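# Move floor cartons onto the shelf at the aisle's far end

## Task

Pick up every carton lying on the aisle floor and set each one onto a shelf at the far end of the aisle, resting directly on the shelf (not stacked on another carton), sitting flat and not overhanging the edge; the robot must not topple or finish leaning, and a carton only counts if it stays put without the robot holding it.

## Robot and tools

ROBOT. A Hello Robot Stretch 4, one arm: omni-wheel base, a lift on a mast, an arm that telescopes forward, a three-joint wrist (yaw, pitch, roll) and a two-finger gripper. About 1.6 m tall; the base rim lies within 0.23 m of the base origin. Cameras: head_camera, head_left_camera, head_right_camera, wrist_camera. Loose objects can occasionally get nudged by outside forces.

FRAMES. Base frame: origin on the floor below the base centre, x forward, y left, z up. hand_pose is in the base frame: a point between the open fingertips; with all wrist joints at 0 its axes match the base frame. Its printed position may be a little wrong. The odometry frame is the base frame at scene start; base_odometry counts wheel turns only, so slip appears as travel. Heading runs -3.142 to 3.142, left positive.

execute_actions(actions, cameras). actions is a list holding one action or none (empty returns state and images only). An action holds "base", "joints" or both, optionally "pace" and "contact_limits"; or "end_of_arm" by itself. Motions in one action start together and may finish at different times.
- base: exactly one key, each a relative offset from where the base last reported itself: translate_m (metres, straight, + forward, -2 to 2), strafe_m (metres sideways, + left, -2 to 2), rotate_rad (radians on the spot, + counter-clockwise seen from above, -3.2 to 3.2).
- joints: absolute targets by name, any subset: lift_m 0 to 1.2 (tolerance 0.004); arm_m extension 0 to 0.55 (0.004); wrist_yaw_rad -1.134 to 4.276 (0 forward, + left, 3.14 folded back, above 3.4 the arm may block it; 0.02); wrist_pitch_rad -1.117 to 4.259 (0 level, 1.57 pointing down; 0.05); wrist_roll_rad -1.117 to 4.259 (0 fingers level, + clockwise viewed from behind; 0.02); gripper_m -0.038 to 0.141, the fingertip gap in metres, below 0 they squeeze each other (0.004). Joint targets outside range are clipped and reported; other bad values or unknown keys reject the whole call with no motion.
- pace: "slow", "default", "fast", "max"; base up to 0.1/0.3/0.4/0.6 m/s and 1/2/3/4 rad/s, reduced when lift_m exceeds 0.2 (down to 0.3 m/s, 1 rad/s at 1.2).
- contact_limits: {"arm_m": value} 0 to 0.75, default 0.5; lower stops the arm on gentler contact.
- end_of_arm: "enable_torque" re-energises wrist/gripper motors that cut out.
- cameras: list of names or "all"; omitted/null means all, [] none. A stop in one call cancels later execute_actions, wait and finished_scene calls in the same reply. Each action lasts at most 15 s. Omitted joints or base may still push toward old targets.
To unfold the wrist at start: lift_m 0.4 with wrist_yaw_rad 0 together.

wait(seconds 0 to 10): no new command; returns state and images. zoom_image(camera, region [x0,y0,x1,y1] pixels, max 504x504) magnifies the latest full image. finished_scene(scene 1 or 2) ends the scene once the last command is held, reports success and gives the next task; irreversible.

After a stop the old target is dropped. on_its_own lists uncommanded things; "held at" is the held target. lidar_m: 12 horizontal distances in 30-degree sectors, first straight ahead, counter-clockwise (4th left, 7th behind, 10th right); "-" is nothing or closer than 0.25 m; sees from about 0.15 m up, misses clear objects and thin legs. wrist_depth_mm: 7x7 grid of median depths 100 to 2000 mm, robot body visible. turned_by_wheels vs turned_by_imu differing by over ~0.1 rad means a hit or slip. base_tilt in degrees (forward, right positive), with a fixed bias up to 1.5. motor_effort: percent, positive toward higher joint values, bracket = peak of last action; wheel_0..2 positive turns the base right. A load in a level gripper shifts wrist_pitch effort away from 0.

GRIPPING. Command a gap smaller than the carton; more squeeze pulls it toward the wrist by up to a third of the shortfall. gripper_m reading and "done" do not prove a grasp; at commands of 0 or above, a firm grip shows in gripper effort. Stuck fingertips on a surface: raise the lift.

AVOID. Turning or driving with over 1 kg held and arm_m above 0.2, especially fast: tipping. Steady pushes or pulls, high gripper, high contact limits: tipping. Holding over about 2 kg level, or pressing the gripper into things: torque fault. Self-collision with gripper pitched up (below -0.2) and rolled (below -0.4 or above 4). Drops, slams, hard hits.

CALIBRATION. Each camera has intrinsics K, distortion and T_world_to_cam mapping base frame to camera (OpenCV style); head_camera 420x560 pinhole at about (0.097, 0.001, 1.557), wrist_camera 616x392; head_left/right are fisheye 420x672. Values may be slightly off per scene; updated poses are listed in results.

Each tool is called after "Emit:" as a command line: name --argument value for each argument, lists and objects as JSON in quotes; but a table of rows of numbers goes row by row, as --pt "numbers of a row", without its own name.

## Session

Emit:
execute_actions --actions '[]'

Scene clock: 0.00 s.
base_odometry: x=+0.000 y=+0.000 heading=+0.000 (m, m, rad; odometry frame)
turned_by_wheels: +0.000 (rad since the last result)
turned_by_imu: +0.000 (rad since the last result)
base_tilt: forward=+0.3 right=+0.0 (deg)
lidar_m: 1.18 1.30 2.28 2.26 1.13 1.15 0.86 1.91 1.47 1.45 1.57 1.22
base_status: not commanded
joint_positions: lift_m=+0.155 arm_m=+0.000 wrist_yaw_rad=+3.128 wrist_pitch_rad=+0.014 wrist_roll_rad=-0.009 gripper_m=+0.057
joint_status: not commanded
motor_effort: lift_m=+20 arm_m=+0 wrist_yaw_rad=+2 wrist_pitch_rad=-4 wrist_roll_rad=+0 gripper_m=-4 wheel_0=+1 wheel_1=+0 wheel_2=+0 (%)
hand_pose: x=-0.1161 y=+0.0913 z=+0.3295 quat_wxyz=(+0.007, -0.007, -0.005, +1.000) (m; base frame)
wrist_depth_mm: - 135 268 960 - - 1366 / - 116 141 991 - - 1205 / - 124 160 991 - 1921 1308 / 138 138 1025 1008 - 1921 1366 / 1661 1983 1025 991 - 1808 1182 / 1025 1138 195 991 200 1118 1078 / 759 750 809 107 842 768 842
pictures: head_camera, head_left_camera, head_right_camera, wrist_camera
Images, in order (width x height): head_camera 420x560, head_left_camera 420x672, head_right_camera 420x672, wrist_camera 616x392.

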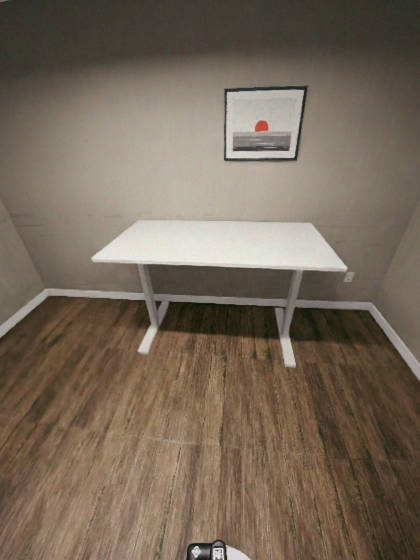

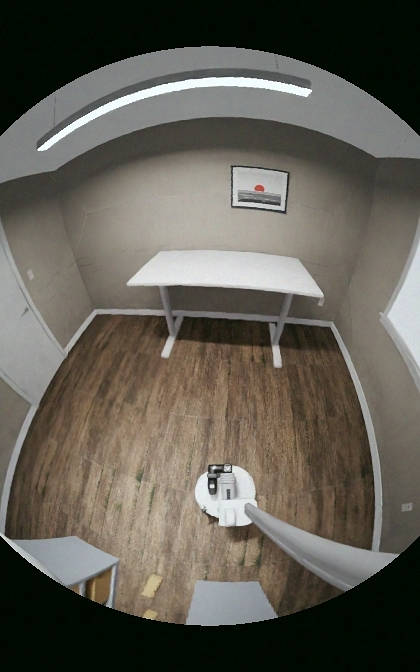

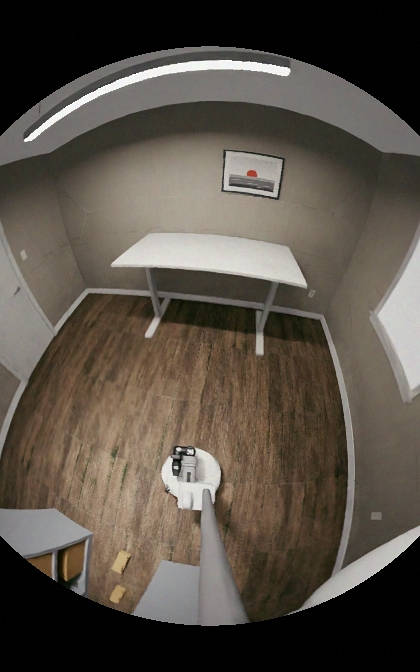

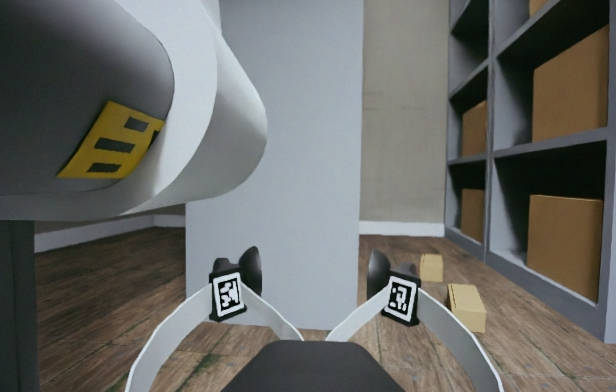

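Emit:
execute_actions --actions '[{"base":{"rotate_rad":3.14},"joints":{"lift_m":0.4,"wrist_yaw_rad":0,"gripper_m":0.14}}]' --cameras '[]'

Emit:
execute_actions --actions '[{"base":{"strafe_m":-0.52},"joints":{"wrist_pitch_rad":0.6},"pace":"fast"}]'

Scene clock: 6.47 s.
base_odometry: x=+0.000 y=+0.000 heading=+3.140 (m, m, rad; odometry frame)
turned_by_wheels: +3.140 (rad since the last result)
turned_by_imu: +3.216 (rad since the last result)
base_tilt: forward=+0.4 right=+0.0 (deg)
lidar_m: 0.86 1.86 1.46 1.43 1.54 1.19 1.18 1.35 2.30 2.27 1.13 1.15
base_status: done
joint_positions: lift_m=+0.400 arm_m=+0.000 wrist_yaw_rad=+0.000 wrist_pitch_rad=+0.014 wrist_roll_rad=-0.009 gripper_m=+0.140
joint_status: all done
motor_effort: lift_m=+22(25) arm_m=+0(0) wrist_yaw_rad=-2(5) wrist_pitch_rad=-5(5) wrist_roll_rad=+1(1) gripper_m=+4(6) wheel_0=-1(7) wheel_1=+0(5) wheel_2=+0(9) (%)
hand_pose: x=+0.4597 y=-0.0873 z=+0.5741 quat_wxyz=(+1.000, -0.005, +0.007, +0.000) (m; base frame)
wrist_depth_mm: 1863 - 661 647 634 - 1366 / 1808 - 668 647 634 - 1397 / 1863 - 676 654 634 - 1430 / 1863 - 683 654 640 - 1397 / 1921 - 676 654 647 - 1430 / 1756 715 683 654 647 212 1430 / 1281 715 699 107 1255 1255 1255
pictures: none
No camera images: the call's "cameras" was empty. Leave "cameras" out to get every camera's image.

Scene clock: 9.00 s.
base_odometry: x=+0.001 y=+0.520 heading=+3.140 (m, m, rad; odometry frame)
turned_by_wheels: +0.000 (rad since the last result)
turned_by_imu: -0.001 (rad since the last result)
base_tilt: forward=+0.3 right=+0.0 (deg)
lidar_m: 1.08 0.90 1.99 1.95 1.63 1.27 1.26 2.27 1.78 1.75 1.03 0.80
base_status: done
joint_positions: lift_m=+0.400 arm_m=+0.000 wrist_yaw_rad=+0.000 wrist_pitch_rad=+0.602 wrist_roll_rad=-0.009 gripper_m=+0.140
joint_status: all done
motor_effort: lift_m=+21(21) arm_m=+0(0) wrist_yaw_rad=+0(3) wrist_pitch_rad=-3(3) wrist_roll_rad=-1(0) gripper_m=+0(2) wheel_0=-2(10) wheel_1=+0(12) wheel_2=+0(1) (%)
hand_pose: x=+0.4090 y=-0.0874 z=+0.4147 quat_wxyz=(+0.955, -0.005, +0.296, +0.002) (m; base frame)
wrist_depth_mm: 603 976 1397 - - 517 488 / 654 842 1366 1618 1430 554 525 / 723 878 1160 1205 1182 597 574 / 809 831 991 917 960 654 627 / 820 831 820 820 820 707 691 / 699 668 676 707 668 211 707 / 621 615 621 107 634 621 627
pictures: head_camera, head_left_camera, head_right_camera, wrist_camera
camera_calibration (this result's frames):
wrist_camera: T_world_to_cam=[[0.0344716, -0.999397, -0.00425404, -0.0919597], [-0.592671, -0.017015, -0.805265, 0.628048], [0.804706, 0.03028, -0.5929, 0.146924], [0, 0, 0, 1]] pos_world=[0.257166, -0.0856669, 0.592465]
Images, in order (width x height): head_camera 420x560, head_left_camera 420x672, head_right_camera 420x672, wrist_camera 616x392.

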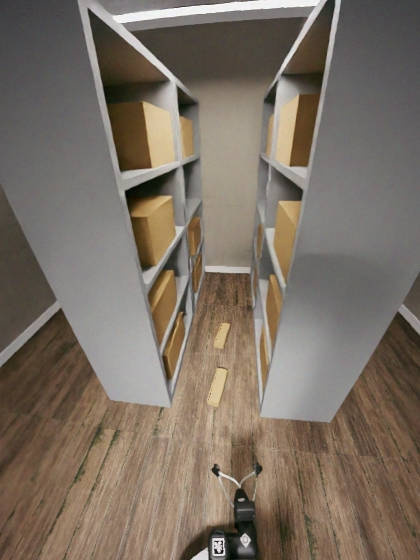

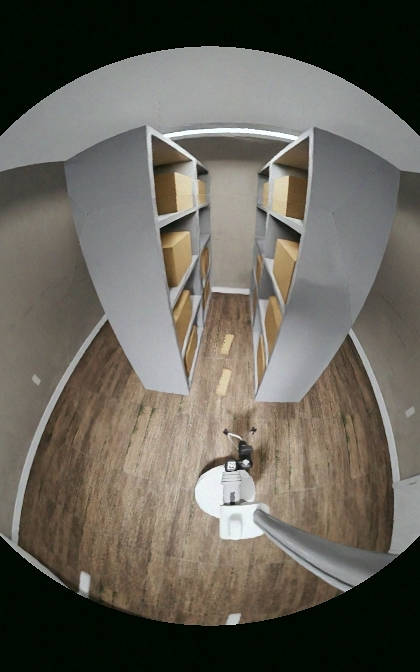

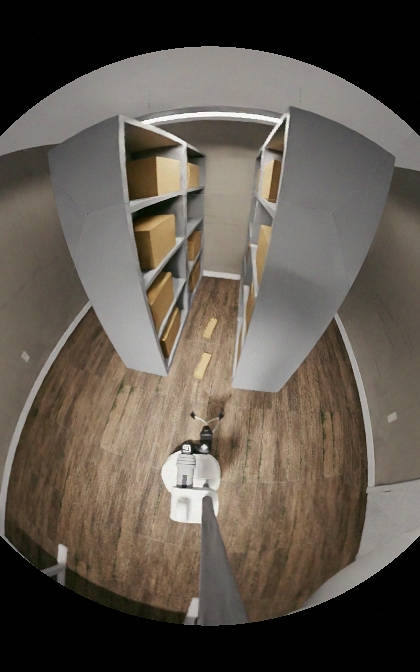

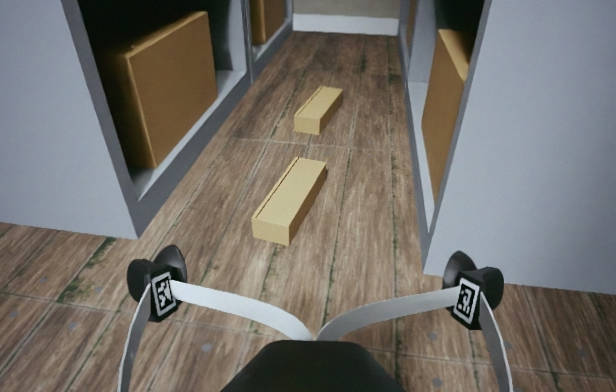

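Emit:
execute_actions --actions '[{"base":{"rotate_rad":-0.12},"joints":{"wrist_pitch_rad":1.0,"lift_m":0.25}}]' --cameras '[]'

Emit:
execute_actions --actions '[{"base":{"strafe_m":0.19},"joints":{"arm_m":0.3,"wrist_yaw_rad":-0.13}}]' --cameras '[]'

Emit:
execute_actions --actions '[{"base":{"translate_m":0.33}}]' --cameras '["head_camera","wrist_camera"]'

Scene clock: 25.67 s.
base_odometry: x=+0.001 y=+0.520 heading=+3.020 (m, m, rad; odometry frame)
turned_by_wheels: -0.120 (rad since the last result)
turned_by_imu: -0.122 (rad since the last result)
base_tilt: forward=+0.4 right=+0.0 (deg)
lidar_m: 0.83 0.89 1.15 1.96 2.03 1.32 1.28 1.39 1.82 1.75 1.84 0.84
base_status: done
joint_positions: lift_m=+0.250 arm_m=+0.000 wrist_yaw_rad=+0.000 wrist_pitch_rad=+1.001 wrist_roll_rad=-0.009 gripper_m=+0.140
joint_status: all done
motor_effort: lift_m=+17(21) arm_m=+0(0) wrist_yaw_rad=+2(1) wrist_pitch_rad=-1(2) wrist_roll_rad=+1(0) gripper_m=-2(2) wheel_0=+2(5) wheel_1=+0(4) wheel_2=-1(6) (%)
hand_pose: x=+0.3267 y=-0.0874 z=+0.1855 quat_wxyz=(+0.877, -0.004, +0.480, +0.002) (m; base frame)
wrist_depth_mm: 634 640 634 627 615 615 615 / 574 569 564 564 564 564 564 / 517 512 512 512 512 512 512 / 469 473 466 469 469 469 466 / 433 433 433 433 433 430 430 / 399 392 389 402 389 212 397 / 375 375 373 107 377 370 373
pictures: none
No camera images: the call's "cameras" was empty. Leave "cameras" out to get every camera's image.

Scene clock: 27.67 s.
base_odometry: x=-0.022 y=+0.331 heading=+3.020 (m, m, rad; odometry frame)
turned_by_wheels: +0.000 (rad since the last result)
turned_by_imu: +0.000 (rad since the last result)
base_tilt: forward=+0.4 right=+0.0 (deg)
lidar_m: 0.84 0.83 1.83 1.76 1.79 1.32 1.28 1.37 2.03 1.95 1.16 0.89
base_status: done
joint_positions: lift_m=+0.250 arm_m=+0.299 wrist_yaw_rad=-0.130 wrist_pitch_rad=+1.001 wrist_roll_rad=-0.009 gripper_m=+0.140
joint_status: all done
motor_effort: lift_m=+18(18) arm_m=+8(8) wrist_yaw_rad=-2(2) wrist_pitch_rad=-1(1) wrist_roll_rad=+1(0) gripper_m=+0(3) wheel_0=+0(8) wheel_1=-2(6) wheel_2=-1(2) (%)
hand_pose: x=+0.6124 y=-0.1068 z=+0.1855 quat_wxyz=(+0.876, +0.027, +0.479, -0.055) (m; base frame)
wrist_depth_mm: 535 634 627 564 627 554 439 / 517 564 549 539 564 539 430 / 492 512 500 500 508 508 488 / 469 469 469 466 466 466 466 / 430 430 430 430 430 430 427 / 399 387 389 399 387 211 397 / 373 370 373 107 375 370 373
pictures: none
No camera images: the call's "cameras" was empty. Leave "cameras" out to get every camera's image.

Scene clock: 30.23 s.
base_odometry: x=-0.350 y=+0.371 heading=+3.020 (m, m, rad; odometry frame)
turned_by_wheels: +0.000 (rad since the last result)
turned_by_imu: +0.000 (rad since the last result)
base_tilt: forward=+0.4 right=+0.0 (deg)
lidar_m: 0.82 0.53 0.70 1.76 1.87 1.65 1.99 1.71 2.05 1.95 0.68 0.60
base_status: done
joint_positions: lift_m=+0.250 arm_m=+0.299 wrist_yaw_rad=-0.130 wrist_pitch_rad=+1.001 wrist_roll_rad=-0.009 gripper_m=+0.140
joint_status: not commanded
motor_effort: lift_m=+17(18) arm_m=+8(8) wrist_yaw_rad=+0(1) wrist_pitch_rad=+0(1) wrist_roll_rad=+1(1) gripper_m=-2(2) wheel_0=+1(5) wheel_1=+1(6) wheel_2=+2(9) (%)
hand_pose: x=+0.6124 y=-0.1068 z=+0.1855 quat_wxyz=(+0.876, +0.027, +0.479, -0.055) (m; base frame)
wrist_depth_mm: 530 634 603 615 627 564 430 / 512 564 564 564 559 539 439 / 496 512 508 512 508 508 421 / 459 466 466 402 466 466 427 / 430 433 433 370 430 430 418 / 399 389 387 343 387 212 397 / 375 370 373 107 373 370 373
pictures: head_camera, wrist_camera
camera_calibration (this result's frames):
wrist_camera: T_world_to_cam=[[-0.099793, -0.994859, -0.0172137, -0.0342983], [-0.854073, 0.0945211, -0.511493, 0.68115], [0.51049, -0.0363416, -0.859115, 0.0703244], [0, 0, 0, 1]] pos_world=[0.542429, -0.0959493, 0.40823]
Images, in order (width x height): head_camera 420x560, wrist_camera 616x392.

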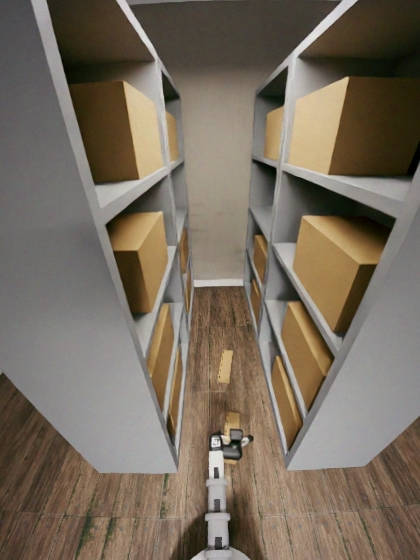

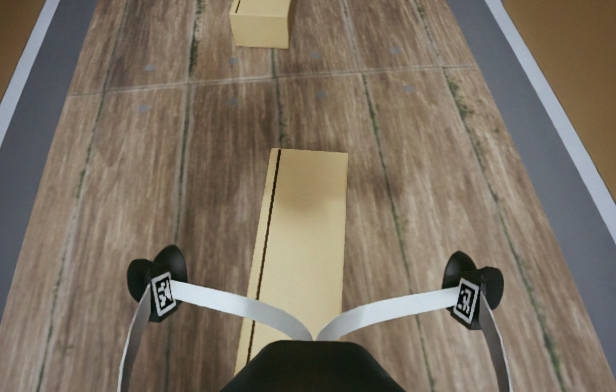

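Emit:
execute_actions --actions '[{"base":{"strafe_m":0.015},"joints":{"arm_m":0.32,"lift_m":0.11,"wrist_yaw_rad":-0.17}}]' --cameras '["wrist_camera"]'

Emit:
execute_actions --actions '[{"joints":{"gripper_m":0.02}}]' --cameras '["wrist_camera"]'

Emit:
execute_actions --actions '[{"joints":{"lift_m":0.4},"base":{"strafe_m":-0.12}}]'

Scene clock: 37.07 s.
base_odometry: x=-0.352 y=+0.356 heading=+3.020 (m, m, rad; odometry frame)
turned_by_wheels: +0.000 (rad since the last result)
turned_by_imu: +0.001 (rad since the last result)
base_tilt: forward=+0.3 right=+0.0 (deg)
lidar_m: 0.77 0.52 0.68 1.75 1.84 1.67 2.00 1.69 2.06 1.96 0.67 0.61
base_status: done
joint_positions: lift_m=+0.110 arm_m=+0.319 wrist_yaw_rad=-0.170 wrist_pitch_rad=+1.001 wrist_roll_rad=-0.009 gripper_m=+0.140
joint_status: all done
motor_effort: lift_m=+18(19) arm_m=+8(9) wrist_yaw_rad=+0(0) wrist_pitch_rad=-1(2) wrist_roll_rad=+1(0) gripper_m=-1(1) wheel_0=+2(6) wheel_1=+0(6) wheel_2=+0(2) (%)
hand_pose: x=+0.6279 y=-0.1124 z=+0.0454 quat_wxyz=(+0.874, +0.037, +0.479, -0.072) (m; base frame)
wrist_depth_mm: 410 410 407 407 410 410 399 / 368 368 366 287 366 366 366 / 334 332 332 260 325 332 332 / 304 306 300 238 300 304 303 / 281 279 272 220 277 279 279 / 260 254 201 204 209 211 258 / 243 243 236 107 241 241 242
pictures: wrist_camera
camera_calibration (this result's frames):
wrist_camera: T_world_to_cam=[[-0.139202, -0.990114, -0.017219, -0.0154264], [-0.849737, 0.128358, -0.511342, 0.62444], [0.508497, -0.0565479, -0.859205, -0.0591389], [0, 0, 0, 1]] pos_world=[0.558535, -0.0987703, 0.268224]
Images, in order (width x height): wrist_camera 616x392.

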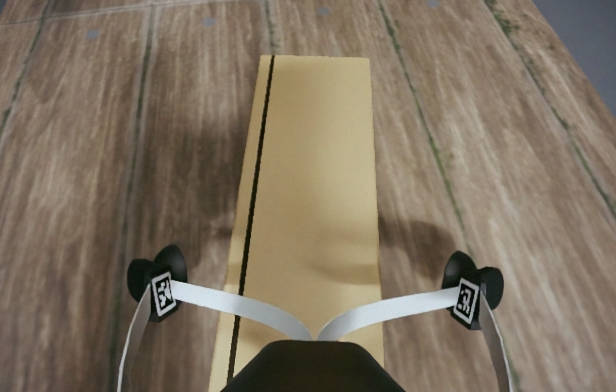

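Scene clock: 39.23 s.
base_odometry: x=-0.352 y=+0.356 heading=+3.020 (m, m, rad; odometry frame)
turned_by_wheels: +0.000 (rad since the last result)
turned_by_imu: +0.000 (rad since the last result)
base_tilt: forward=+0.3 right=+0.0 (deg)
lidar_m: 0.79 0.50 0.71 1.75 1.83 1.66 1.99 1.69 2.05 1.95 0.69 0.63
base_status: not commanded
joint_positions: lift_m=+0.110 arm_m=+0.319 wrist_yaw_rad=-0.170 wrist_pitch_rad=+1.002 wrist_roll_rad=-0.009 gripper_m=+0.020
joint_status: all done
motor_effort: lift_m=+17(18) arm_m=+8(9) wrist_yaw_rad=-1(0) wrist_pitch_rad=-2(3) wrist_roll_rad=-1(1) gripper_m=-21(19) wheel_0=+2(2) wheel_1=+0(0) wheel_2=+1(0) (%)
hand_pose: x=+0.6279 y=-0.1124 z=+0.0454 quat_wxyz=(+0.874, +0.037, +0.479, -0.072) (m; base frame)
wrist_depth_mm: 407 410 410 407 407 410 399 / 368 368 366 265 357 366 366 / 334 334 332 240 320 332 332 / 304 306 300 220 294 303 304 / 281 281 210 202 209 279 279 / 259 176 185 187 187 178 259 / 243 239 238 107 235 240 241
pictures: wrist_camera
camera_calibration (this result's frames):
wrist_camera: T_world_to_cam=[[-0.139205, -0.990114, -0.0172246, -0.0154231], [-0.849833, 0.128375, -0.511178, 0.62444], [0.508336, -0.0565204, -0.859302, -0.0590321], [0, 0, 0, 1]] pos_world=[0.558531, -0.0987696, 0.268208]
Images, in order (width x height): wrist_camera 616x392.

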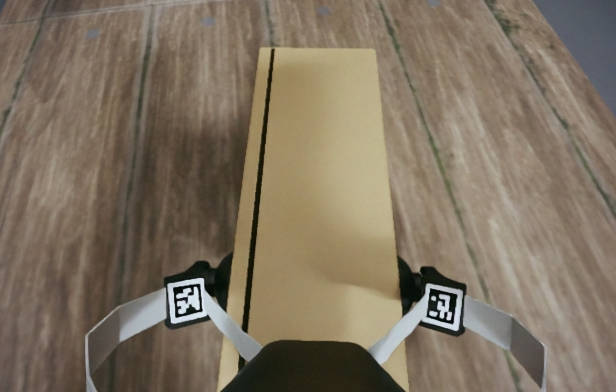

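Scene clock: 41.47 s.
base_odometry: x=-0.337 y=+0.476 heading=+3.020 (m, m, rad; odometry frame)
turned_by_wheels: +0.000 (rad since the last result)
turned_by_imu: +0.000 (rad since the last result)
base_tilt: forward=+0.3 right=+0.1 (deg)
lidar_m: 0.53 0.57 0.71 1.87 1.96 1.65 1.96 2.50 1.93 1.84 0.70 0.55
base_status: done
joint_positions: lift_m=+0.400 arm_m=+0.319 wrist_yaw_rad=-0.170 wrist_pitch_rad=+1.002 wrist_roll_rad=-0.009 gripper_m=+0.020
joint_status: all done
motor_effort: lift_m=+23(25) arm_m=+9(9) wrist_yaw_rad=-2(1) wrist_pitch_rad=-3(3) wrist_roll_rad=+1(1) gripper_m=-23(22) wheel_0=+0(9) wheel_1=+1(6) wheel_2=+1(1) (%)
hand_pose: x=+0.6278 y=-0.1124 z=+0.3349 quat_wxyz=(+0.874, +0.037, +0.479, -0.072) (m; base frame)
wrist_depth_mm: 768 878 831 866 723 373 317 / 723 768 707 265 544 379 294 / 683 699 691 240 530 394 293 / 634 634 627 220 539 407 301 / 585 591 210 202 208 421 307 / 549 176 185 187 187 178 314 / 512 504 504 107 496 439 327
pictures: head_camera, head_left_camera, head_right_camera, wrist_camera
camera_calibration (this result's frames):
wrist_camera: T_world_to_cam=[[-0.139324, -0.990097, -0.0172306, -0.0103726], [-0.849921, 0.128492, -0.511003, 0.772407], [0.508156, -0.0565504, -0.859406, 0.189937], [0, 0, 0, 1]] pos_world=[0.558523, -0.098777, 0.557757]
Images, in order (width x height): head_camera 420x560, head_left_camera 420x672, head_right_camera 420x672, wrist_camera 616x392.

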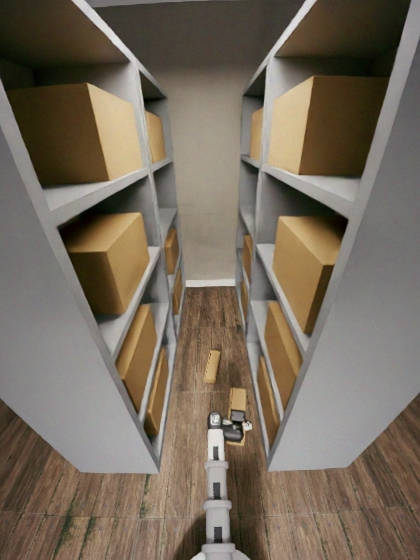

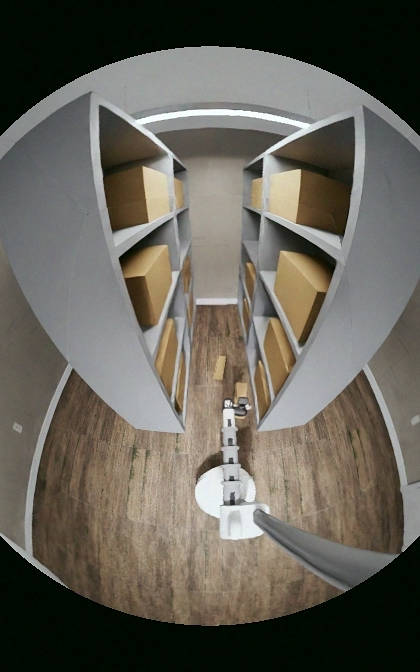

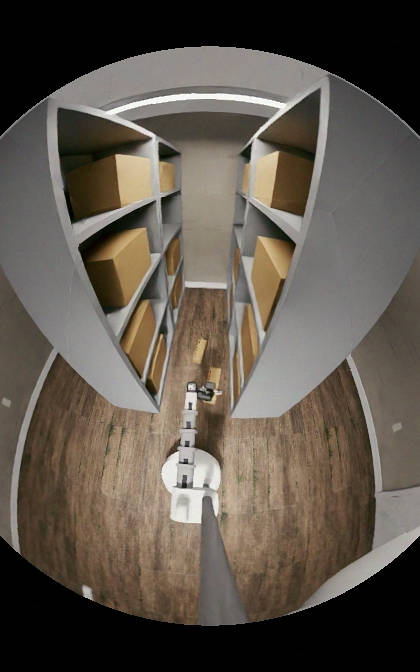

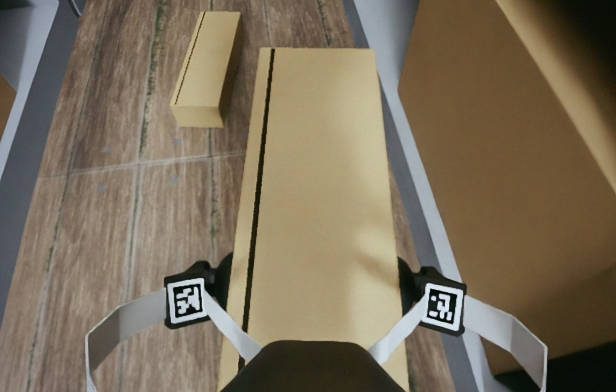

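Emit:
execute_actions --actions '[{"joints":{"lift_m":0.25,"wrist_yaw_rad":0},"base":{"strafe_m":0.025}}]' --cameras '[]'

Emit:
execute_actions --actions '[{"joints":{"arm_m":0.55},"base":{"translate_m":0.73}}]' --cameras '["head_left_camera"]'

Emit:
execute_actions --actions '[{"joints":{"lift_m":0.11}}]' --cameras '[]'

Emit:
execute_actions --actions '[{"joints":{"gripper_m":0.14}}]' --cameras '[]'

Emit:
execute_actions --actions '[{"joints":{"lift_m":0.22}}]' --cameras '[]'

Emit:
execute_actions --actions '[{"joints":{"arm_m":0.12,"wrist_yaw_rad":-0.35},"base":{"rotate_rad":0.22}}]'

Scene clock: 58.90 s.
base_odometry: x=-0.340 y=+0.451 heading=+3.020 (m, m, rad; odometry frame)
turned_by_wheels: +0.000 (rad since the last result)
turned_by_imu: +0.001 (rad since the last result)
base_tilt: forward=+0.3 right=+0.0 (deg)
lidar_m: 0.72 0.56 0.69 1.84 1.94 1.68 1.97 2.51 1.96 1.87 0.67 0.57
base_status: done
joint_positions: lift_m=+0.250 arm_m=+0.319 wrist_yaw_rad=+0.000 wrist_pitch_rad=+1.002 wrist_roll_rad=-0.009 gripper_m=+0.020
joint_status: all done
motor_effort: lift_m=+17(23) arm_m=+8(8) wrist_yaw_rad=+0(3) wrist_pitch_rad=-2(4) wrist_roll_rad=+1(0) gripper_m=-20(25) wheel_0=+1(7) wheel_1=-1(6) wheel_2=+1(0) (%)
hand_pose: x=+0.6448 y=-0.0875 z=+0.1854 quat_wxyz=(+0.877, -0.004, +0.480, +0.002) (m; base frame)
wrist_depth_mm: 535 627 603 609 627 535 407 / 535 559 564 265 549 535 404 / 504 512 512 240 492 492 392 / 469 469 459 220 452 455 377 / 433 433 209 202 208 427 357 / 397 176 185 187 187 178 362 / 373 366 366 107 362 368 330
pictures: none
No camera images: the call's "cameras" was empty. Leave "cameras" out to get every camera's image.

Scene clock: 62.83 s.
base_odometry: x=-1.065 y=+0.539 heading=+3.021 (m, m, rad; odometry frame)
turned_by_wheels: +0.000 (rad since the last result)
turned_by_imu: -0.001 (rad since the last result)
base_tilt: forward=+0.3 right=+0.1 (deg)
lidar_m: 0.97 0.42 0.28 0.26 0.27 3.23 3.16 3.15 0.30 0.28 0.32 0.43
base_status: done
joint_positions: lift_m=+0.250 arm_m=+0.549 wrist_yaw_rad=+0.000 wrist_pitch_rad=+1.002 wrist_roll_rad=-0.009 gripper_m=+0.020
joint_status: all done
motor_effort: lift_m=+18(19) arm_m=+8(8) wrist_yaw_rad=+0(1) wrist_pitch_rad=-3(3) wrist_roll_rad=+0(1) gripper_m=-24(22) wheel_0=+0(6) wheel_1=+1(5) wheel_2=+2(9) (%)
hand_pose: x=+0.8749 y=-0.0874 z=+0.1853 quat_wxyz=(+0.877, -0.004, +0.480, +0.002) (m; base frame)
wrist_depth_mm: 535 627 627 621 621 539 407 / 535 564 559 265 549 535 397 / 504 508 508 240 492 496 394 / 466 466 459 220 452 459 375 / 430 430 210 202 209 427 359 / 397 176 185 187 187 178 366 / 373 366 366 107 359 368 336
pictures: head_left_camera
Images, in order (width x height): head_left_camera 420x672.

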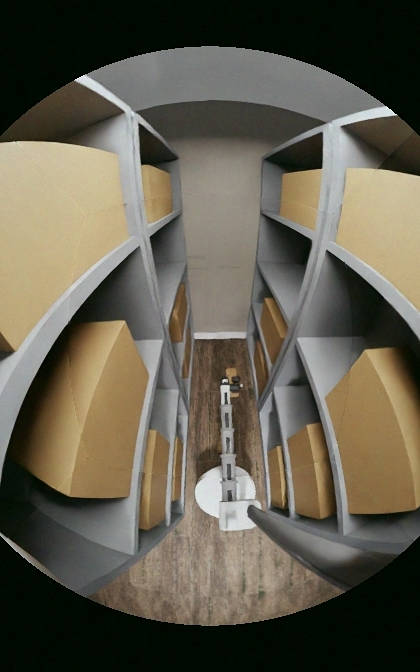

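Scene clock: 64.47 s.
base_odometry: x=-1.065 y=+0.539 heading=+3.021 (m, m, rad; odometry frame)
turned_by_wheels: +0.000 (rad since the last result)
turned_by_imu: +0.000 (rad since the last result)
base_tilt: forward=+0.4 right=+0.0 (deg)
lidar_m: 1.11 0.42 0.28 0.26 0.28 3.23 3.15 3.16 0.29 0.28 0.30 0.42
base_status: not commanded
joint_positions: lift_m=+0.110 arm_m=+0.549 wrist_yaw_rad=+0.000 wrist_pitch_rad=+1.002 wrist_roll_rad=-0.009 gripper_m=+0.020
joint_status: all done
motor_effort: lift_m=+18(17) arm_m=+8(8) wrist_yaw_rad=+1(0) wrist_pitch_rad=-3(3) wrist_roll_rad=+0(0) gripper_m=-22(23) wheel_0=+0(0) wheel_1=+1(1) wheel_2=+2(2) (%)
hand_pose: x=+0.8749 y=-0.0874 z=+0.0454 quat_wxyz=(+0.877, -0.004, +0.480, +0.002) (m; base frame)
wrist_depth_mm: 407 410 407 407 407 407 375 / 368 368 364 264 357 364 357 / 332 332 330 240 319 330 332 / 304 304 298 220 293 303 301 / 279 279 210 203 209 279 278 / 258 176 185 187 187 178 258 / 242 238 238 107 235 240 239
pictures: none
No camera images: the call's "cameras" was empty. Leave "cameras" out to get every camera's image.

Scene clock: 66.63 s.
base_odometry: x=-1.065 y=+0.539 heading=+3.021 (m, m, rad; odometry frame)
turned_by_wheels: +0.000 (rad since the last result)
turned_by_imu: +0.000 (rad since the last result)
base_tilt: forward=+0.4 right=+0.1 (deg)
lidar_m: 1.12 0.42 0.29 0.26 0.29 3.24 3.14 3.17 0.31 0.28 0.30 0.42
base_status: not commanded
joint_positions: lift_m=+0.110 arm_m=+0.549 wrist_yaw_rad=+0.000 wrist_pitch_rad=+1.002 wrist_roll_rad=-0.009 gripper_m=+0.140
joint_status: all done
motor_effort: lift_m=+18(18) arm_m=+8(8) wrist_yaw_rad=+1(0) wrist_pitch_rad=-2(3) wrist_roll_rad=+0(0) gripper_m=+0(24) wheel_0=+0(0) wheel_1=+1(1) wheel_2=+2(2) (%)
hand_pose: x=+0.8749 y=-0.0874 z=+0.0454 quat_wxyz=(+0.877, -0.004, +0.480, +0.002) (m; base frame)
wrist_depth_mm: 407 410 407 407 410 407 375 / 368 368 366 286 357 366 357 / 334 332 332 259 325 330 332 / 304 303 304 237 294 303 301 / 281 281 276 219 271 278 278 / 259 252 206 203 206 211 258 / 242 241 238 107 236 240 242
pictures: none
No camera images: the call's "cameras" was empty. Leave "cameras" out to get every camera's image.

Scene clock: 68.13 s.
base_odometry: x=-1.065 y=+0.539 heading=+3.021 (m, m, rad; odometry frame)
turned_by_wheels: +0.000 (rad since the last result)
turned_by_imu: +0.000 (rad since the last result)
base_tilt: forward=+0.3 right=+0.0 (deg)
lidar_m: 1.13 0.42 0.28 0.27 0.29 3.23 3.14 3.15 0.31 0.27 0.29 0.43
base_status: not commanded
joint_positions: lift_m=+0.220 arm_m=+0.549 wrist_yaw_rad=+0.000 wrist_pitch_rad=+1.002 wrist_roll_rad=-0.009 gripper_m=+0.140
joint_status: all done
motor_effort: lift_m=+23(23) arm_m=+8(8) wrist_yaw_rad=+0(1) wrist_pitch_rad=-3(2) wrist_roll_rad=+0(0) gripper_m=-1(1) wheel_0=+0(0) wheel_1=+1(0) wheel_2=+2(3) (%)
hand_pose: x=+0.8749 y=-0.0874 z=+0.1550 quat_wxyz=(+0.877, -0.004, +0.480, +0.002) (m; base frame)
wrist_depth_mm: 530 580 580 580 580 535 404 / 517 521 521 521 517 500 394 / 477 473 469 469 469 466 375 / 433 430 433 366 430 430 362 / 399 399 397 336 397 397 368 / 368 359 359 314 357 212 355 / 343 342 343 107 342 342 340
pictures: none
No camera images: the call's "cameras" was empty. Leave "cameras" out to get every camera's image.

Scene clock: 70.50 s.
base_odometry: x=-1.065 y=+0.539 heading=-3.042 (m, m, rad; odometry frame)
turned_by_wheels: +0.220 (rad since the last result)
turned_by_imu: +0.226 (rad since the last result)
base_tilt: forward=+0.3 right=+0.0 (deg)
lidar_m: 0.63 0.33 0.26 0.26 0.31 2.35 3.10 0.35 0.30 0.29 0.34 0.59
base_status: done
joint_positions: lift_m=+0.220 arm_m=+0.122 wrist_yaw_rad=-0.350 wrist_pitch_rad=+1.002 wrist_roll_rad=-0.009 gripper_m=+0.140
joint_status: all done
motor_effort: lift_m=+23(23) arm_m=-8(12) wrist_yaw_rad=+1(7) wrist_pitch_rad=-2(2) wrist_roll_rad=+0(0) gripper_m=+1(3) wheel_0=-1(7) wheel_1=+2(7) wheel_2=+1(8) (%)
hand_pose: x=+0.4085 y=-0.1355 z=+0.1550 quat_wxyz=(+0.864, +0.080, +0.473, -0.151) (m; base frame)
wrist_depth_mm: 544 580 580 517 580 525 389 / 517 521 521 521 521 512 407 / 473 473 477 473 473 473 397 / 433 433 433 366 433 433 404 / 399 399 394 340 399 397 392 / 368 359 319 314 359 211 368 / 345 345 334 107 347 343 345
pictures: head_camera, head_left_camera, head_right_camera, wrist_camera
camera_calibration (this result's frames):
wrist_camera: T_world_to_cam=[[-0.314792, -0.949004, -0.0172222, 0.010381], [-0.812911, 0.278927, -0.511249, 0.502258], [0.489981, -0.146937, -0.85926, 0.140611], [0, 0, 0, 1]] pos_world=[0.342662, -0.109581, 0.377779]
Images, in order (width x height): head_camera 420x560, head_left_camera 420x672, head_right_camera 420x672, wrist_camera 616x392.

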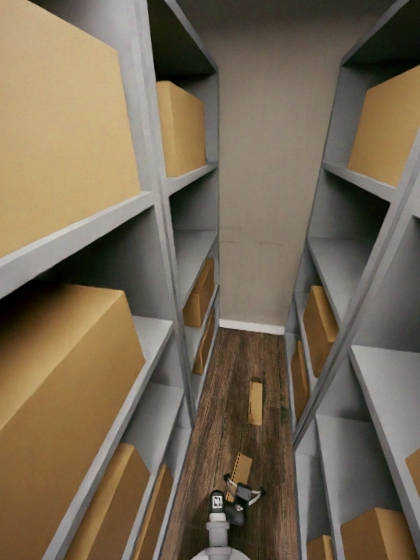

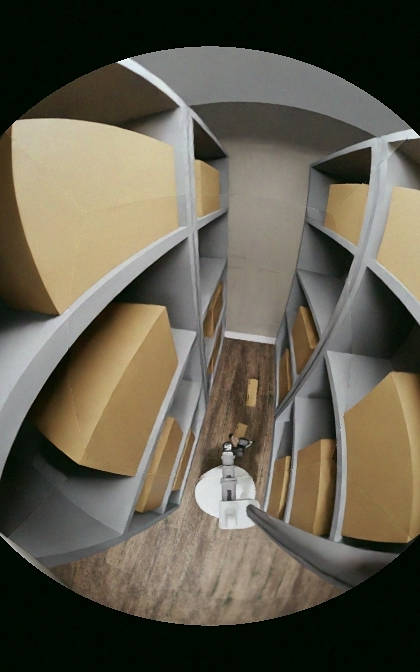

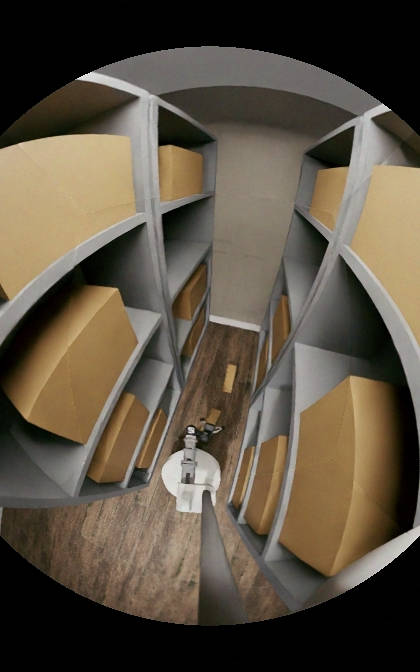

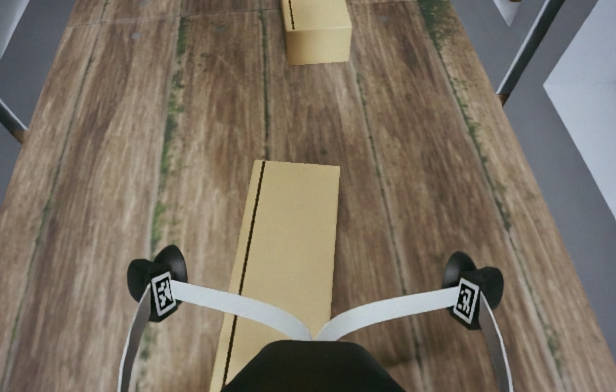

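Emit:
execute_actions --actions '[{"joints":{"arm_m":0.135,"wrist_yaw_rad":-0.57},"base":{"rotate_rad":0.15}}]' --cameras '[]'

Emit:
execute_actions --actions '[{"joints":{"lift_m":0.11}}]' --cameras '["wrist_camera"]'

Emit:
execute_actions --actions '[{"joints":{"gripper_m":0.02}}]' --cameras '["wrist_camera"]'

Emit:
execute_actions --actions '[{"joints":{"lift_m":1.05,"wrist_yaw_rad":0},"base":{"rotate_rad":-0.38}}]' --cameras '[]'

Emit:
execute_actions --actions '[{"joints":{"arm_m":0.4},"base":{"translate_m":0.46}}]'

Scene clock: 77.37 s.
base_odometry: x=-1.065 y=+0.539 heading=-2.893 (m, m, rad; odometry frame)
turned_by_wheels: +0.150 (rad since the last result)
turned_by_imu: +0.154 (rad since the last result)
base_tilt: forward=+0.4 right=+0.0 (deg)
lidar_m: 0.49 0.31 0.26 0.28 0.35 2.32 2.71 0.33 0.30 0.30 0.39 0.79
base_status: done
joint_positions: lift_m=+0.220 arm_m=+0.134 wrist_yaw_rad=-0.569 wrist_pitch_rad=+1.001 wrist_roll_rad=-0.009 gripper_m=+0.140
joint_status: all done
motor_effort: lift_m=+23(23) arm_m=+9(9) wrist_yaw_rad=-2(8) wrist_pitch_rad=-1(3) wrist_roll_rad=+0(1) gripper_m=-3(1) wheel_0=-2(4) wheel_1=+1(4) wheel_2=+0(8) (%)
hand_pose: x=+0.3883 y=-0.1575 z=+0.1550 quat_wxyz=(+0.843, +0.131, +0.462, -0.244) (m; base frame)
wrist_depth_mm: 535 580 580 517 580 554 415 / 504 521 521 521 521 512 427 / 466 473 473 473 473 473 433 / 433 433 433 366 430 433 424 / 399 399 402 338 399 399 397 / 368 359 362 314 324 212 368 / 345 343 345 107 343 343 345
pictures: none
No camera images: the call's "cameras" was empty. Leave "cameras" out to get every camera's image.

Scene clock: 78.87 s.
base_odometry: x=-1.065 y=+0.539 heading=-2.893 (m, m, rad; odometry frame)
turned_by_wheels: +0.000 (rad since the last result)
turned_by_imu: +0.000 (rad since the last result)
base_tilt: forward=+0.3 right=+0.0 (deg)
lidar_m: 0.51 0.29 0.27 0.27 0.35 2.31 2.70 0.34 0.29 0.30 0.38 0.77
base_status: not commanded
joint_positions: lift_m=+0.110 arm_m=+0.134 wrist_yaw_rad=-0.570 wrist_pitch_rad=+1.001 wrist_roll_rad=-0.009 gripper_m=+0.140
joint_status: all done
motor_effort: lift_m=+17(21) arm_m=+8(8) wrist_yaw_rad=-1(2) wrist_pitch_rad=-1(2) wrist_roll_rad=+0(0) gripper_m=-1(1) wheel_0=-2(2) wheel_1=+1(1) wheel_2=+0(0) (%)
hand_pose: x=+0.3882 y=-0.1575 z=+0.0455 quat_wxyz=(+0.843, +0.131, +0.462, -0.244) (m; base frame)
wrist_depth_mm: 410 413 410 413 410 413 404 / 370 368 368 287 359 368 368 / 336 334 334 262 322 334 334 / 306 307 306 239 296 306 304 / 282 282 282 221 228 282 282 / 262 254 211 205 202 211 260 / 244 243 243 107 196 242 243
pictures: wrist_camera
camera_calibration (this result's frames):
wrist_camera: T_world_to_cam=[[-0.513821, -0.857724, -0.017219, 0.0728612], [-0.732651, 0.449162, -0.511347, 0.431614], [0.446329, -0.250126, -0.859202, 0.0538715], [0, 0, 0, 1]] pos_world=[0.329616, -0.117895, 0.268246]
Images, in order (width x height): wrist_camera 616x392.

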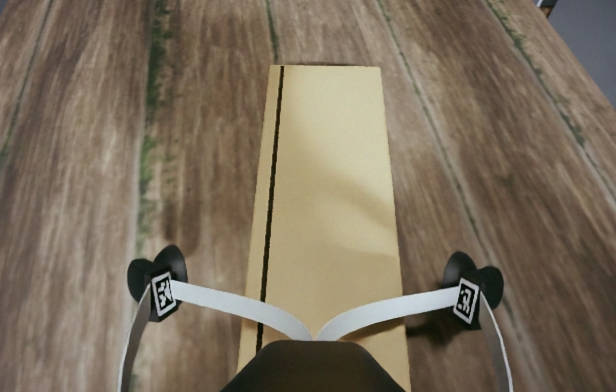

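Scene clock: 81.03 s.
base_odometry: x=-1.065 y=+0.539 heading=-2.893 (m, m, rad; odometry frame)
turned_by_wheels: +0.000 (rad since the last result)
turned_by_imu: +0.000 (rad since the last result)
base_tilt: forward=+0.4 right=+0.0 (deg)
lidar_m: 0.51 0.30 0.26 0.27 0.34 2.31 2.69 0.35 0.29 0.29 0.36 0.80
base_status: not commanded
joint_positions: lift_m=+0.110 arm_m=+0.134 wrist_yaw_rad=-0.570 wrist_pitch_rad=+1.002 wrist_roll_rad=-0.009 gripper_m=+0.020
joint_status: all done
motor_effort: lift_m=+17(18) arm_m=+8(8) wrist_yaw_rad=+0(1) wrist_pitch_rad=-2(2) wrist_roll_rad=+0(0) gripper_m=-22(18) wheel_0=-2(2) wheel_1=+1(1) wheel_2=-1(0) (%)
hand_pose: x=+0.3882 y=-0.1575 z=+0.0454 quat_wxyz=(+0.843, +0.131, +0.462, -0.244) (m; base frame)
wrist_depth_mm: 413 413 410 413 410 410 402 / 370 368 368 265 359 368 370 / 336 336 334 241 322 332 334 / 306 306 300 221 296 304 306 / 282 282 211 204 211 282 281 / 260 176 186 189 189 178 260 / 244 239 236 107 236 243 241
pictures: wrist_camera
camera_calibration (this result's frames):
wrist_camera: T_world_to_cam=[[-0.513829, -0.85772, -0.0172219, 0.0728644], [-0.732691, 0.449194, -0.511262, 0.431601], [0.446255, -0.250083, -0.859253, 0.0539086], [0, 0, 0, 1]] pos_world=[0.329613, -0.117894, 0.268237]
Images, in order (width x height): wrist_camera 616x392.

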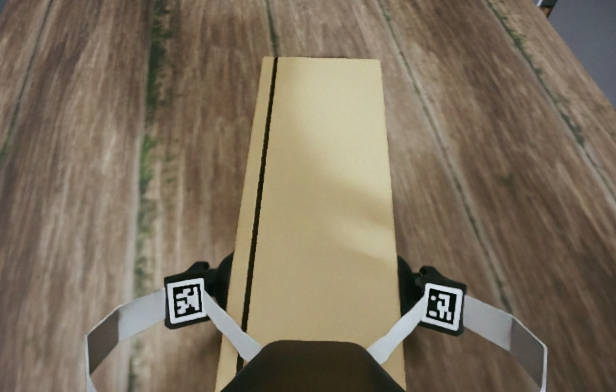

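Scene clock: 85.43 s.
base_odometry: x=-1.065 y=+0.539 heading=+3.011 (m, m, rad; odometry frame)
turned_by_wheels: -0.380 (rad since the last result)
turned_by_imu: -0.388 (rad since the last result)
base_tilt: forward=+0.4 right=+0.0 (deg)
lidar_m: 0.33 0.42 0.28 0.27 0.28 2.80 2.72 3.14 0.32 0.29 0.30 0.39
base_status: done
joint_positions: lift_m=+1.050 arm_m=+0.134 wrist_yaw_rad=+0.000 wrist_pitch_rad=+1.002 wrist_roll_rad=-0.009 gripper_m=+0.020
joint_status: all done
motor_effort: lift_m=+23(23) arm_m=+9(9) wrist_yaw_rad=+2(8) wrist_pitch_rad=-2(3) wrist_roll_rad=+1(0) gripper_m=-25(21) wheel_0=-1(6) wheel_1=+1(4) wheel_2=+1(8) (%)
hand_pose: x=+0.4599 y=-0.0875 z=+0.9850 quat_wxyz=(+0.877, -0.004, +0.480, +0.002) (m; base frame)
wrist_depth_mm: 788 842 1366 1430 1308 634 370 / 891 917 1576 265 904 580 362 / 569 878 1430 241 809 517 397 / 580 1160 1336 221 768 549 496 / 699 820 211 204 210 654 647 / 668 176 186 189 189 178 661 / 627 1042 1078 107 1008 615 615
pictures: none
No camera images: the call's "cameras" was empty. Leave "cameras" out to get every camera's image.

Scene clock: 88.47 s.
base_odometry: x=-1.521 y=+0.599 heading=+3.011 (m, m, rad; odometry frame)
turned_by_wheels: +0.000 (rad since the last result)
turned_by_imu: -0.001 (rad since the last result)
base_tilt: forward=+0.4 right=+0.0 (deg)
lidar_m: 0.60 0.41 0.29 0.27 0.28 0.41 3.67 0.43 0.31 0.29 0.30 0.42
base_status: done
joint_positions: lift_m=+1.050 arm_m=+0.399 wrist_yaw_rad=+0.000 wrist_pitch_rad=+1.002 wrist_roll_rad=-0.009 gripper_m=+0.020
joint_status: all done
motor_effort: lift_m=+22(23) arm_m=+8(8) wrist_yaw_rad=+0(1) wrist_pitch_rad=-1(3) wrist_roll_rad=+1(0) gripper_m=-22(23) wheel_0=+2(8) wheel_1=+0(4) wheel_2=+1(9) (%)
hand_pose: x=+0.7249 y=-0.0874 z=+0.9850 quat_wxyz=(+0.877, -0.004, +0.480, +0.002) (m; base frame)
wrist_depth_mm: 569 597 597 597 597 554 349 / 634 707 699 266 668 621 597 / 591 809 831 241 741 732 732 / 591 904 991 220 778 778 778 / 597 946 211 204 211 707 715 / 597 176 186 189 189 178 399 / 591 878 1098 107 778 530 364
pictures: head_camera, head_left_camera, head_right_camera, wrist_camera
camera_calibration (this result's frames):
wrist_camera: T_world_to_cam=[[0.0299053, -0.999404, -0.0172255, -0.0843959], [-0.859319, -0.0169032, -0.511161, 1.17815], [0.510565, 0.0300886, -0.859312, 0.706394], [0, 0, 0, 1]] pos_world=[0.654271, -0.0856855, 1.20778]
Images, in order (width x height): head_camera 420x560, head_left_camera 420x672, head_right_camera 420x672, wrist_camera 616x392.

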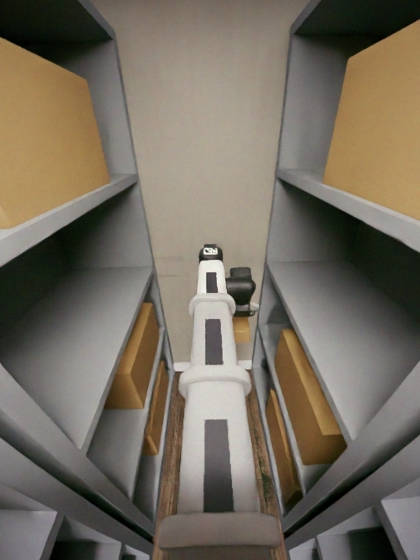

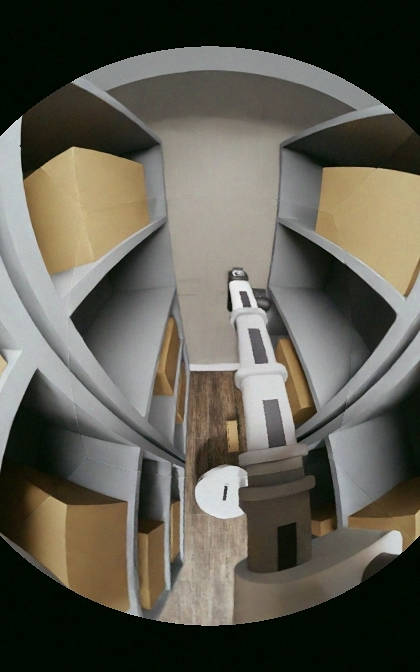

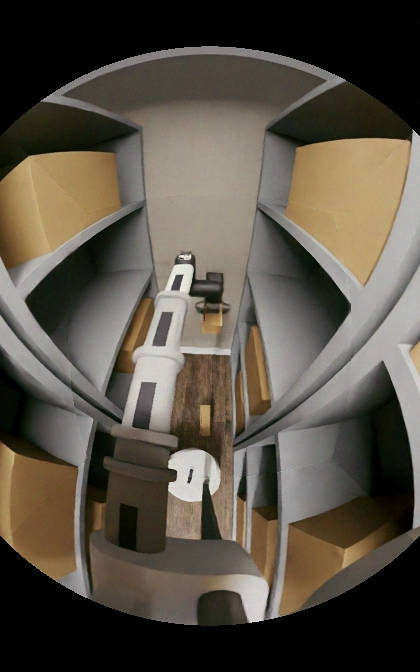

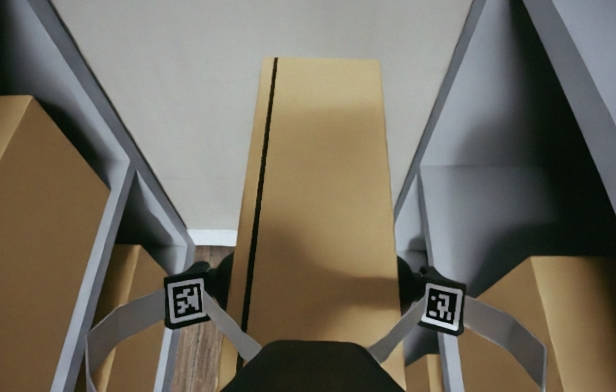

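Emit:
execute_actions --actions '[{"joints":{"lift_m":1.145,"wrist_yaw_rad":0.25}}]' --cameras '[]'

Emit:
execute_actions --actions '[{"base":{"rotate_rad":-0.25},"pace":"slow"}]'

Scene clock: 97.73 s.
base_odometry: x=-1.521 y=+0.599 heading=+3.011 (m, m, rad; odometry frame)
turned_by_wheels: +0.000 (rad since the last result)
turned_by_imu: +0.001 (rad since the last result)
base_tilt: forward=+0.3 right=+0.0 (deg)
lidar_m: 0.61 0.42 0.30 0.26 0.27 0.41 3.66 0.44 0.31 0.29 0.32 0.43
base_status: not commanded
joint_positions: lift_m=+1.145 arm_m=+0.399 wrist_yaw_rad=+0.250 wrist_pitch_rad=+1.002 wrist_roll_rad=-0.009 gripper_m=+0.020
joint_status: all done
motor_effort: lift_m=+23(26) arm_m=+8(8) wrist_yaw_rad=+2(5) wrist_pitch_rad=-2(3) wrist_roll_rad=-1(1) gripper_m=-23(21) wheel_0=+2(2) wheel_1=+0(0) wheel_2=+1(1) (%)
hand_pose: x=+0.7417 y=-0.0463 z=+1.0800 quat_wxyz=(+0.870, -0.064, +0.476, +0.111) (m; base frame)
wrist_depth_mm: 477 609 640 597 554 517 496 / 442 732 741 266 609 597 539 / 603 654 878 241 699 683 585 / 574 668 917 220 831 798 676 / 535 715 211 204 211 831 798 / 535 176 186 189 189 178 750 / 554 878 1098 107 1098 699 452
pictures: none
No camera images: the call's "cameras" was empty. Leave "cameras" out to get every camera's image.

Scene clock: 99.00 s.
base_odometry: x=-1.521 y=+0.599 heading=+2.761 (m, m, rad; odometry frame)
turned_by_wheels: -0.250 (rad since the last result)
turned_by_imu: -0.255 (rad since the last result)
base_tilt: forward=+0.4 right=+0.0 (deg)
lidar_m: 0.60 0.59 0.32 0.26 0.26 0.33 0.60 0.62 0.35 0.30 0.29 0.33
base_status: done
joint_positions: lift_m=+1.145 arm_m=+0.399 wrist_yaw_rad=+0.250 wrist_pitch_rad=+1.002 wrist_roll_rad=-0.009 gripper_m=+0.020
joint_status: not commanded
motor_effort: lift_m=+23(23) arm_m=+8(8) wrist_yaw_rad=+2(2) wrist_pitch_rad=-2(2) wrist_roll_rad=+1(0) gripper_m=-24(24) wheel_0=+0(6) wheel_1=+1(5) wheel_2=+1(5) (%)
hand_pose: x=+0.7417 y=-0.0463 z=+1.0800 quat_wxyz=(+0.870, -0.064, +0.476, +0.112) (m; base frame)
wrist_depth_mm: 627 621 621 621 488 477 473 / 707 732 723 266 418 427 430 / 820 878 866 241 373 387 387 / 820 1042 1042 220 343 353 351 / 788 1255 211 204 211 327 325 / 788 176 186 189 189 178 301 / 878 1160 1160 107 276 281 281
pictures: head_camera, head_left_camera, head_right_camera, wrist_camera
camera_calibration (this result's frames):
wrist_camera: T_world_to_cam=[[0.275972, -0.961011, -0.0172256, -0.22289], [-0.828486, -0.228753, -0.511159, 1.20915], [0.487289, 0.155337, -0.859313, 0.801266], [0, 0, 0, 1]] pos_world=[0.672829, -0.0620689, 1.30277]
Images, in order (width x height): head_camera 420x560, head_left_camera 420x672, head_right_camera 420x672, wrist_camera 616x392.

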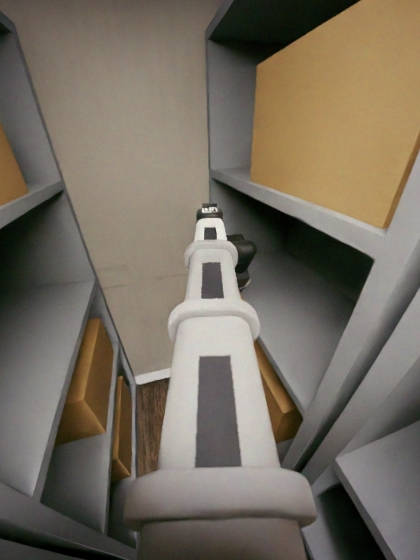

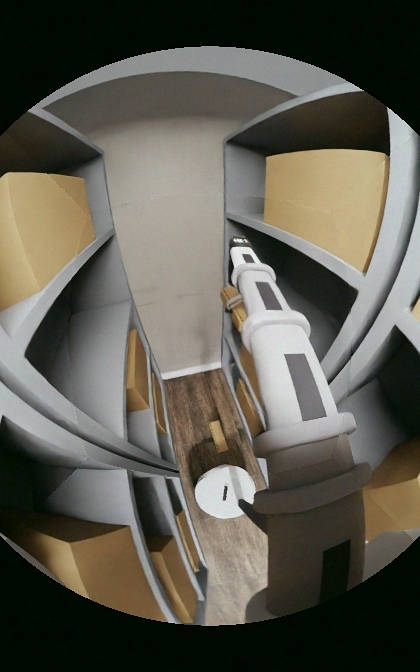

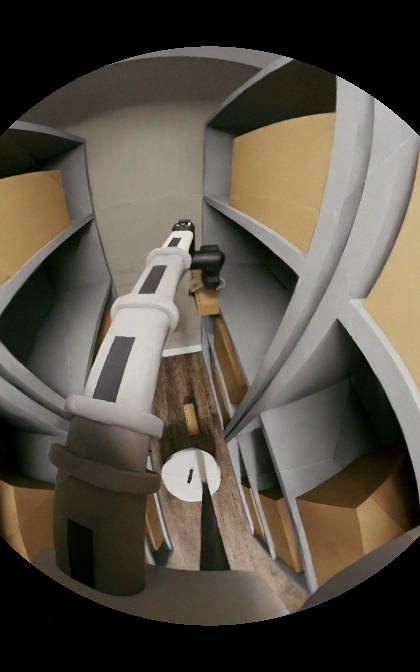

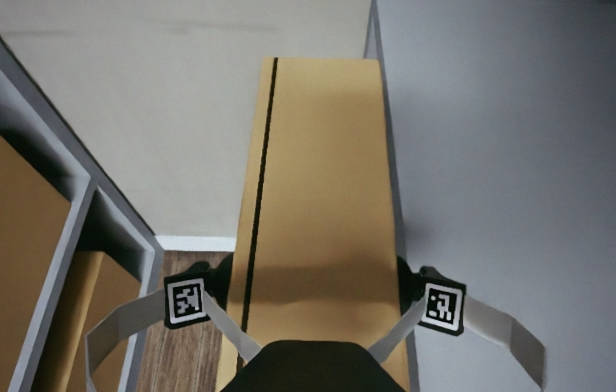

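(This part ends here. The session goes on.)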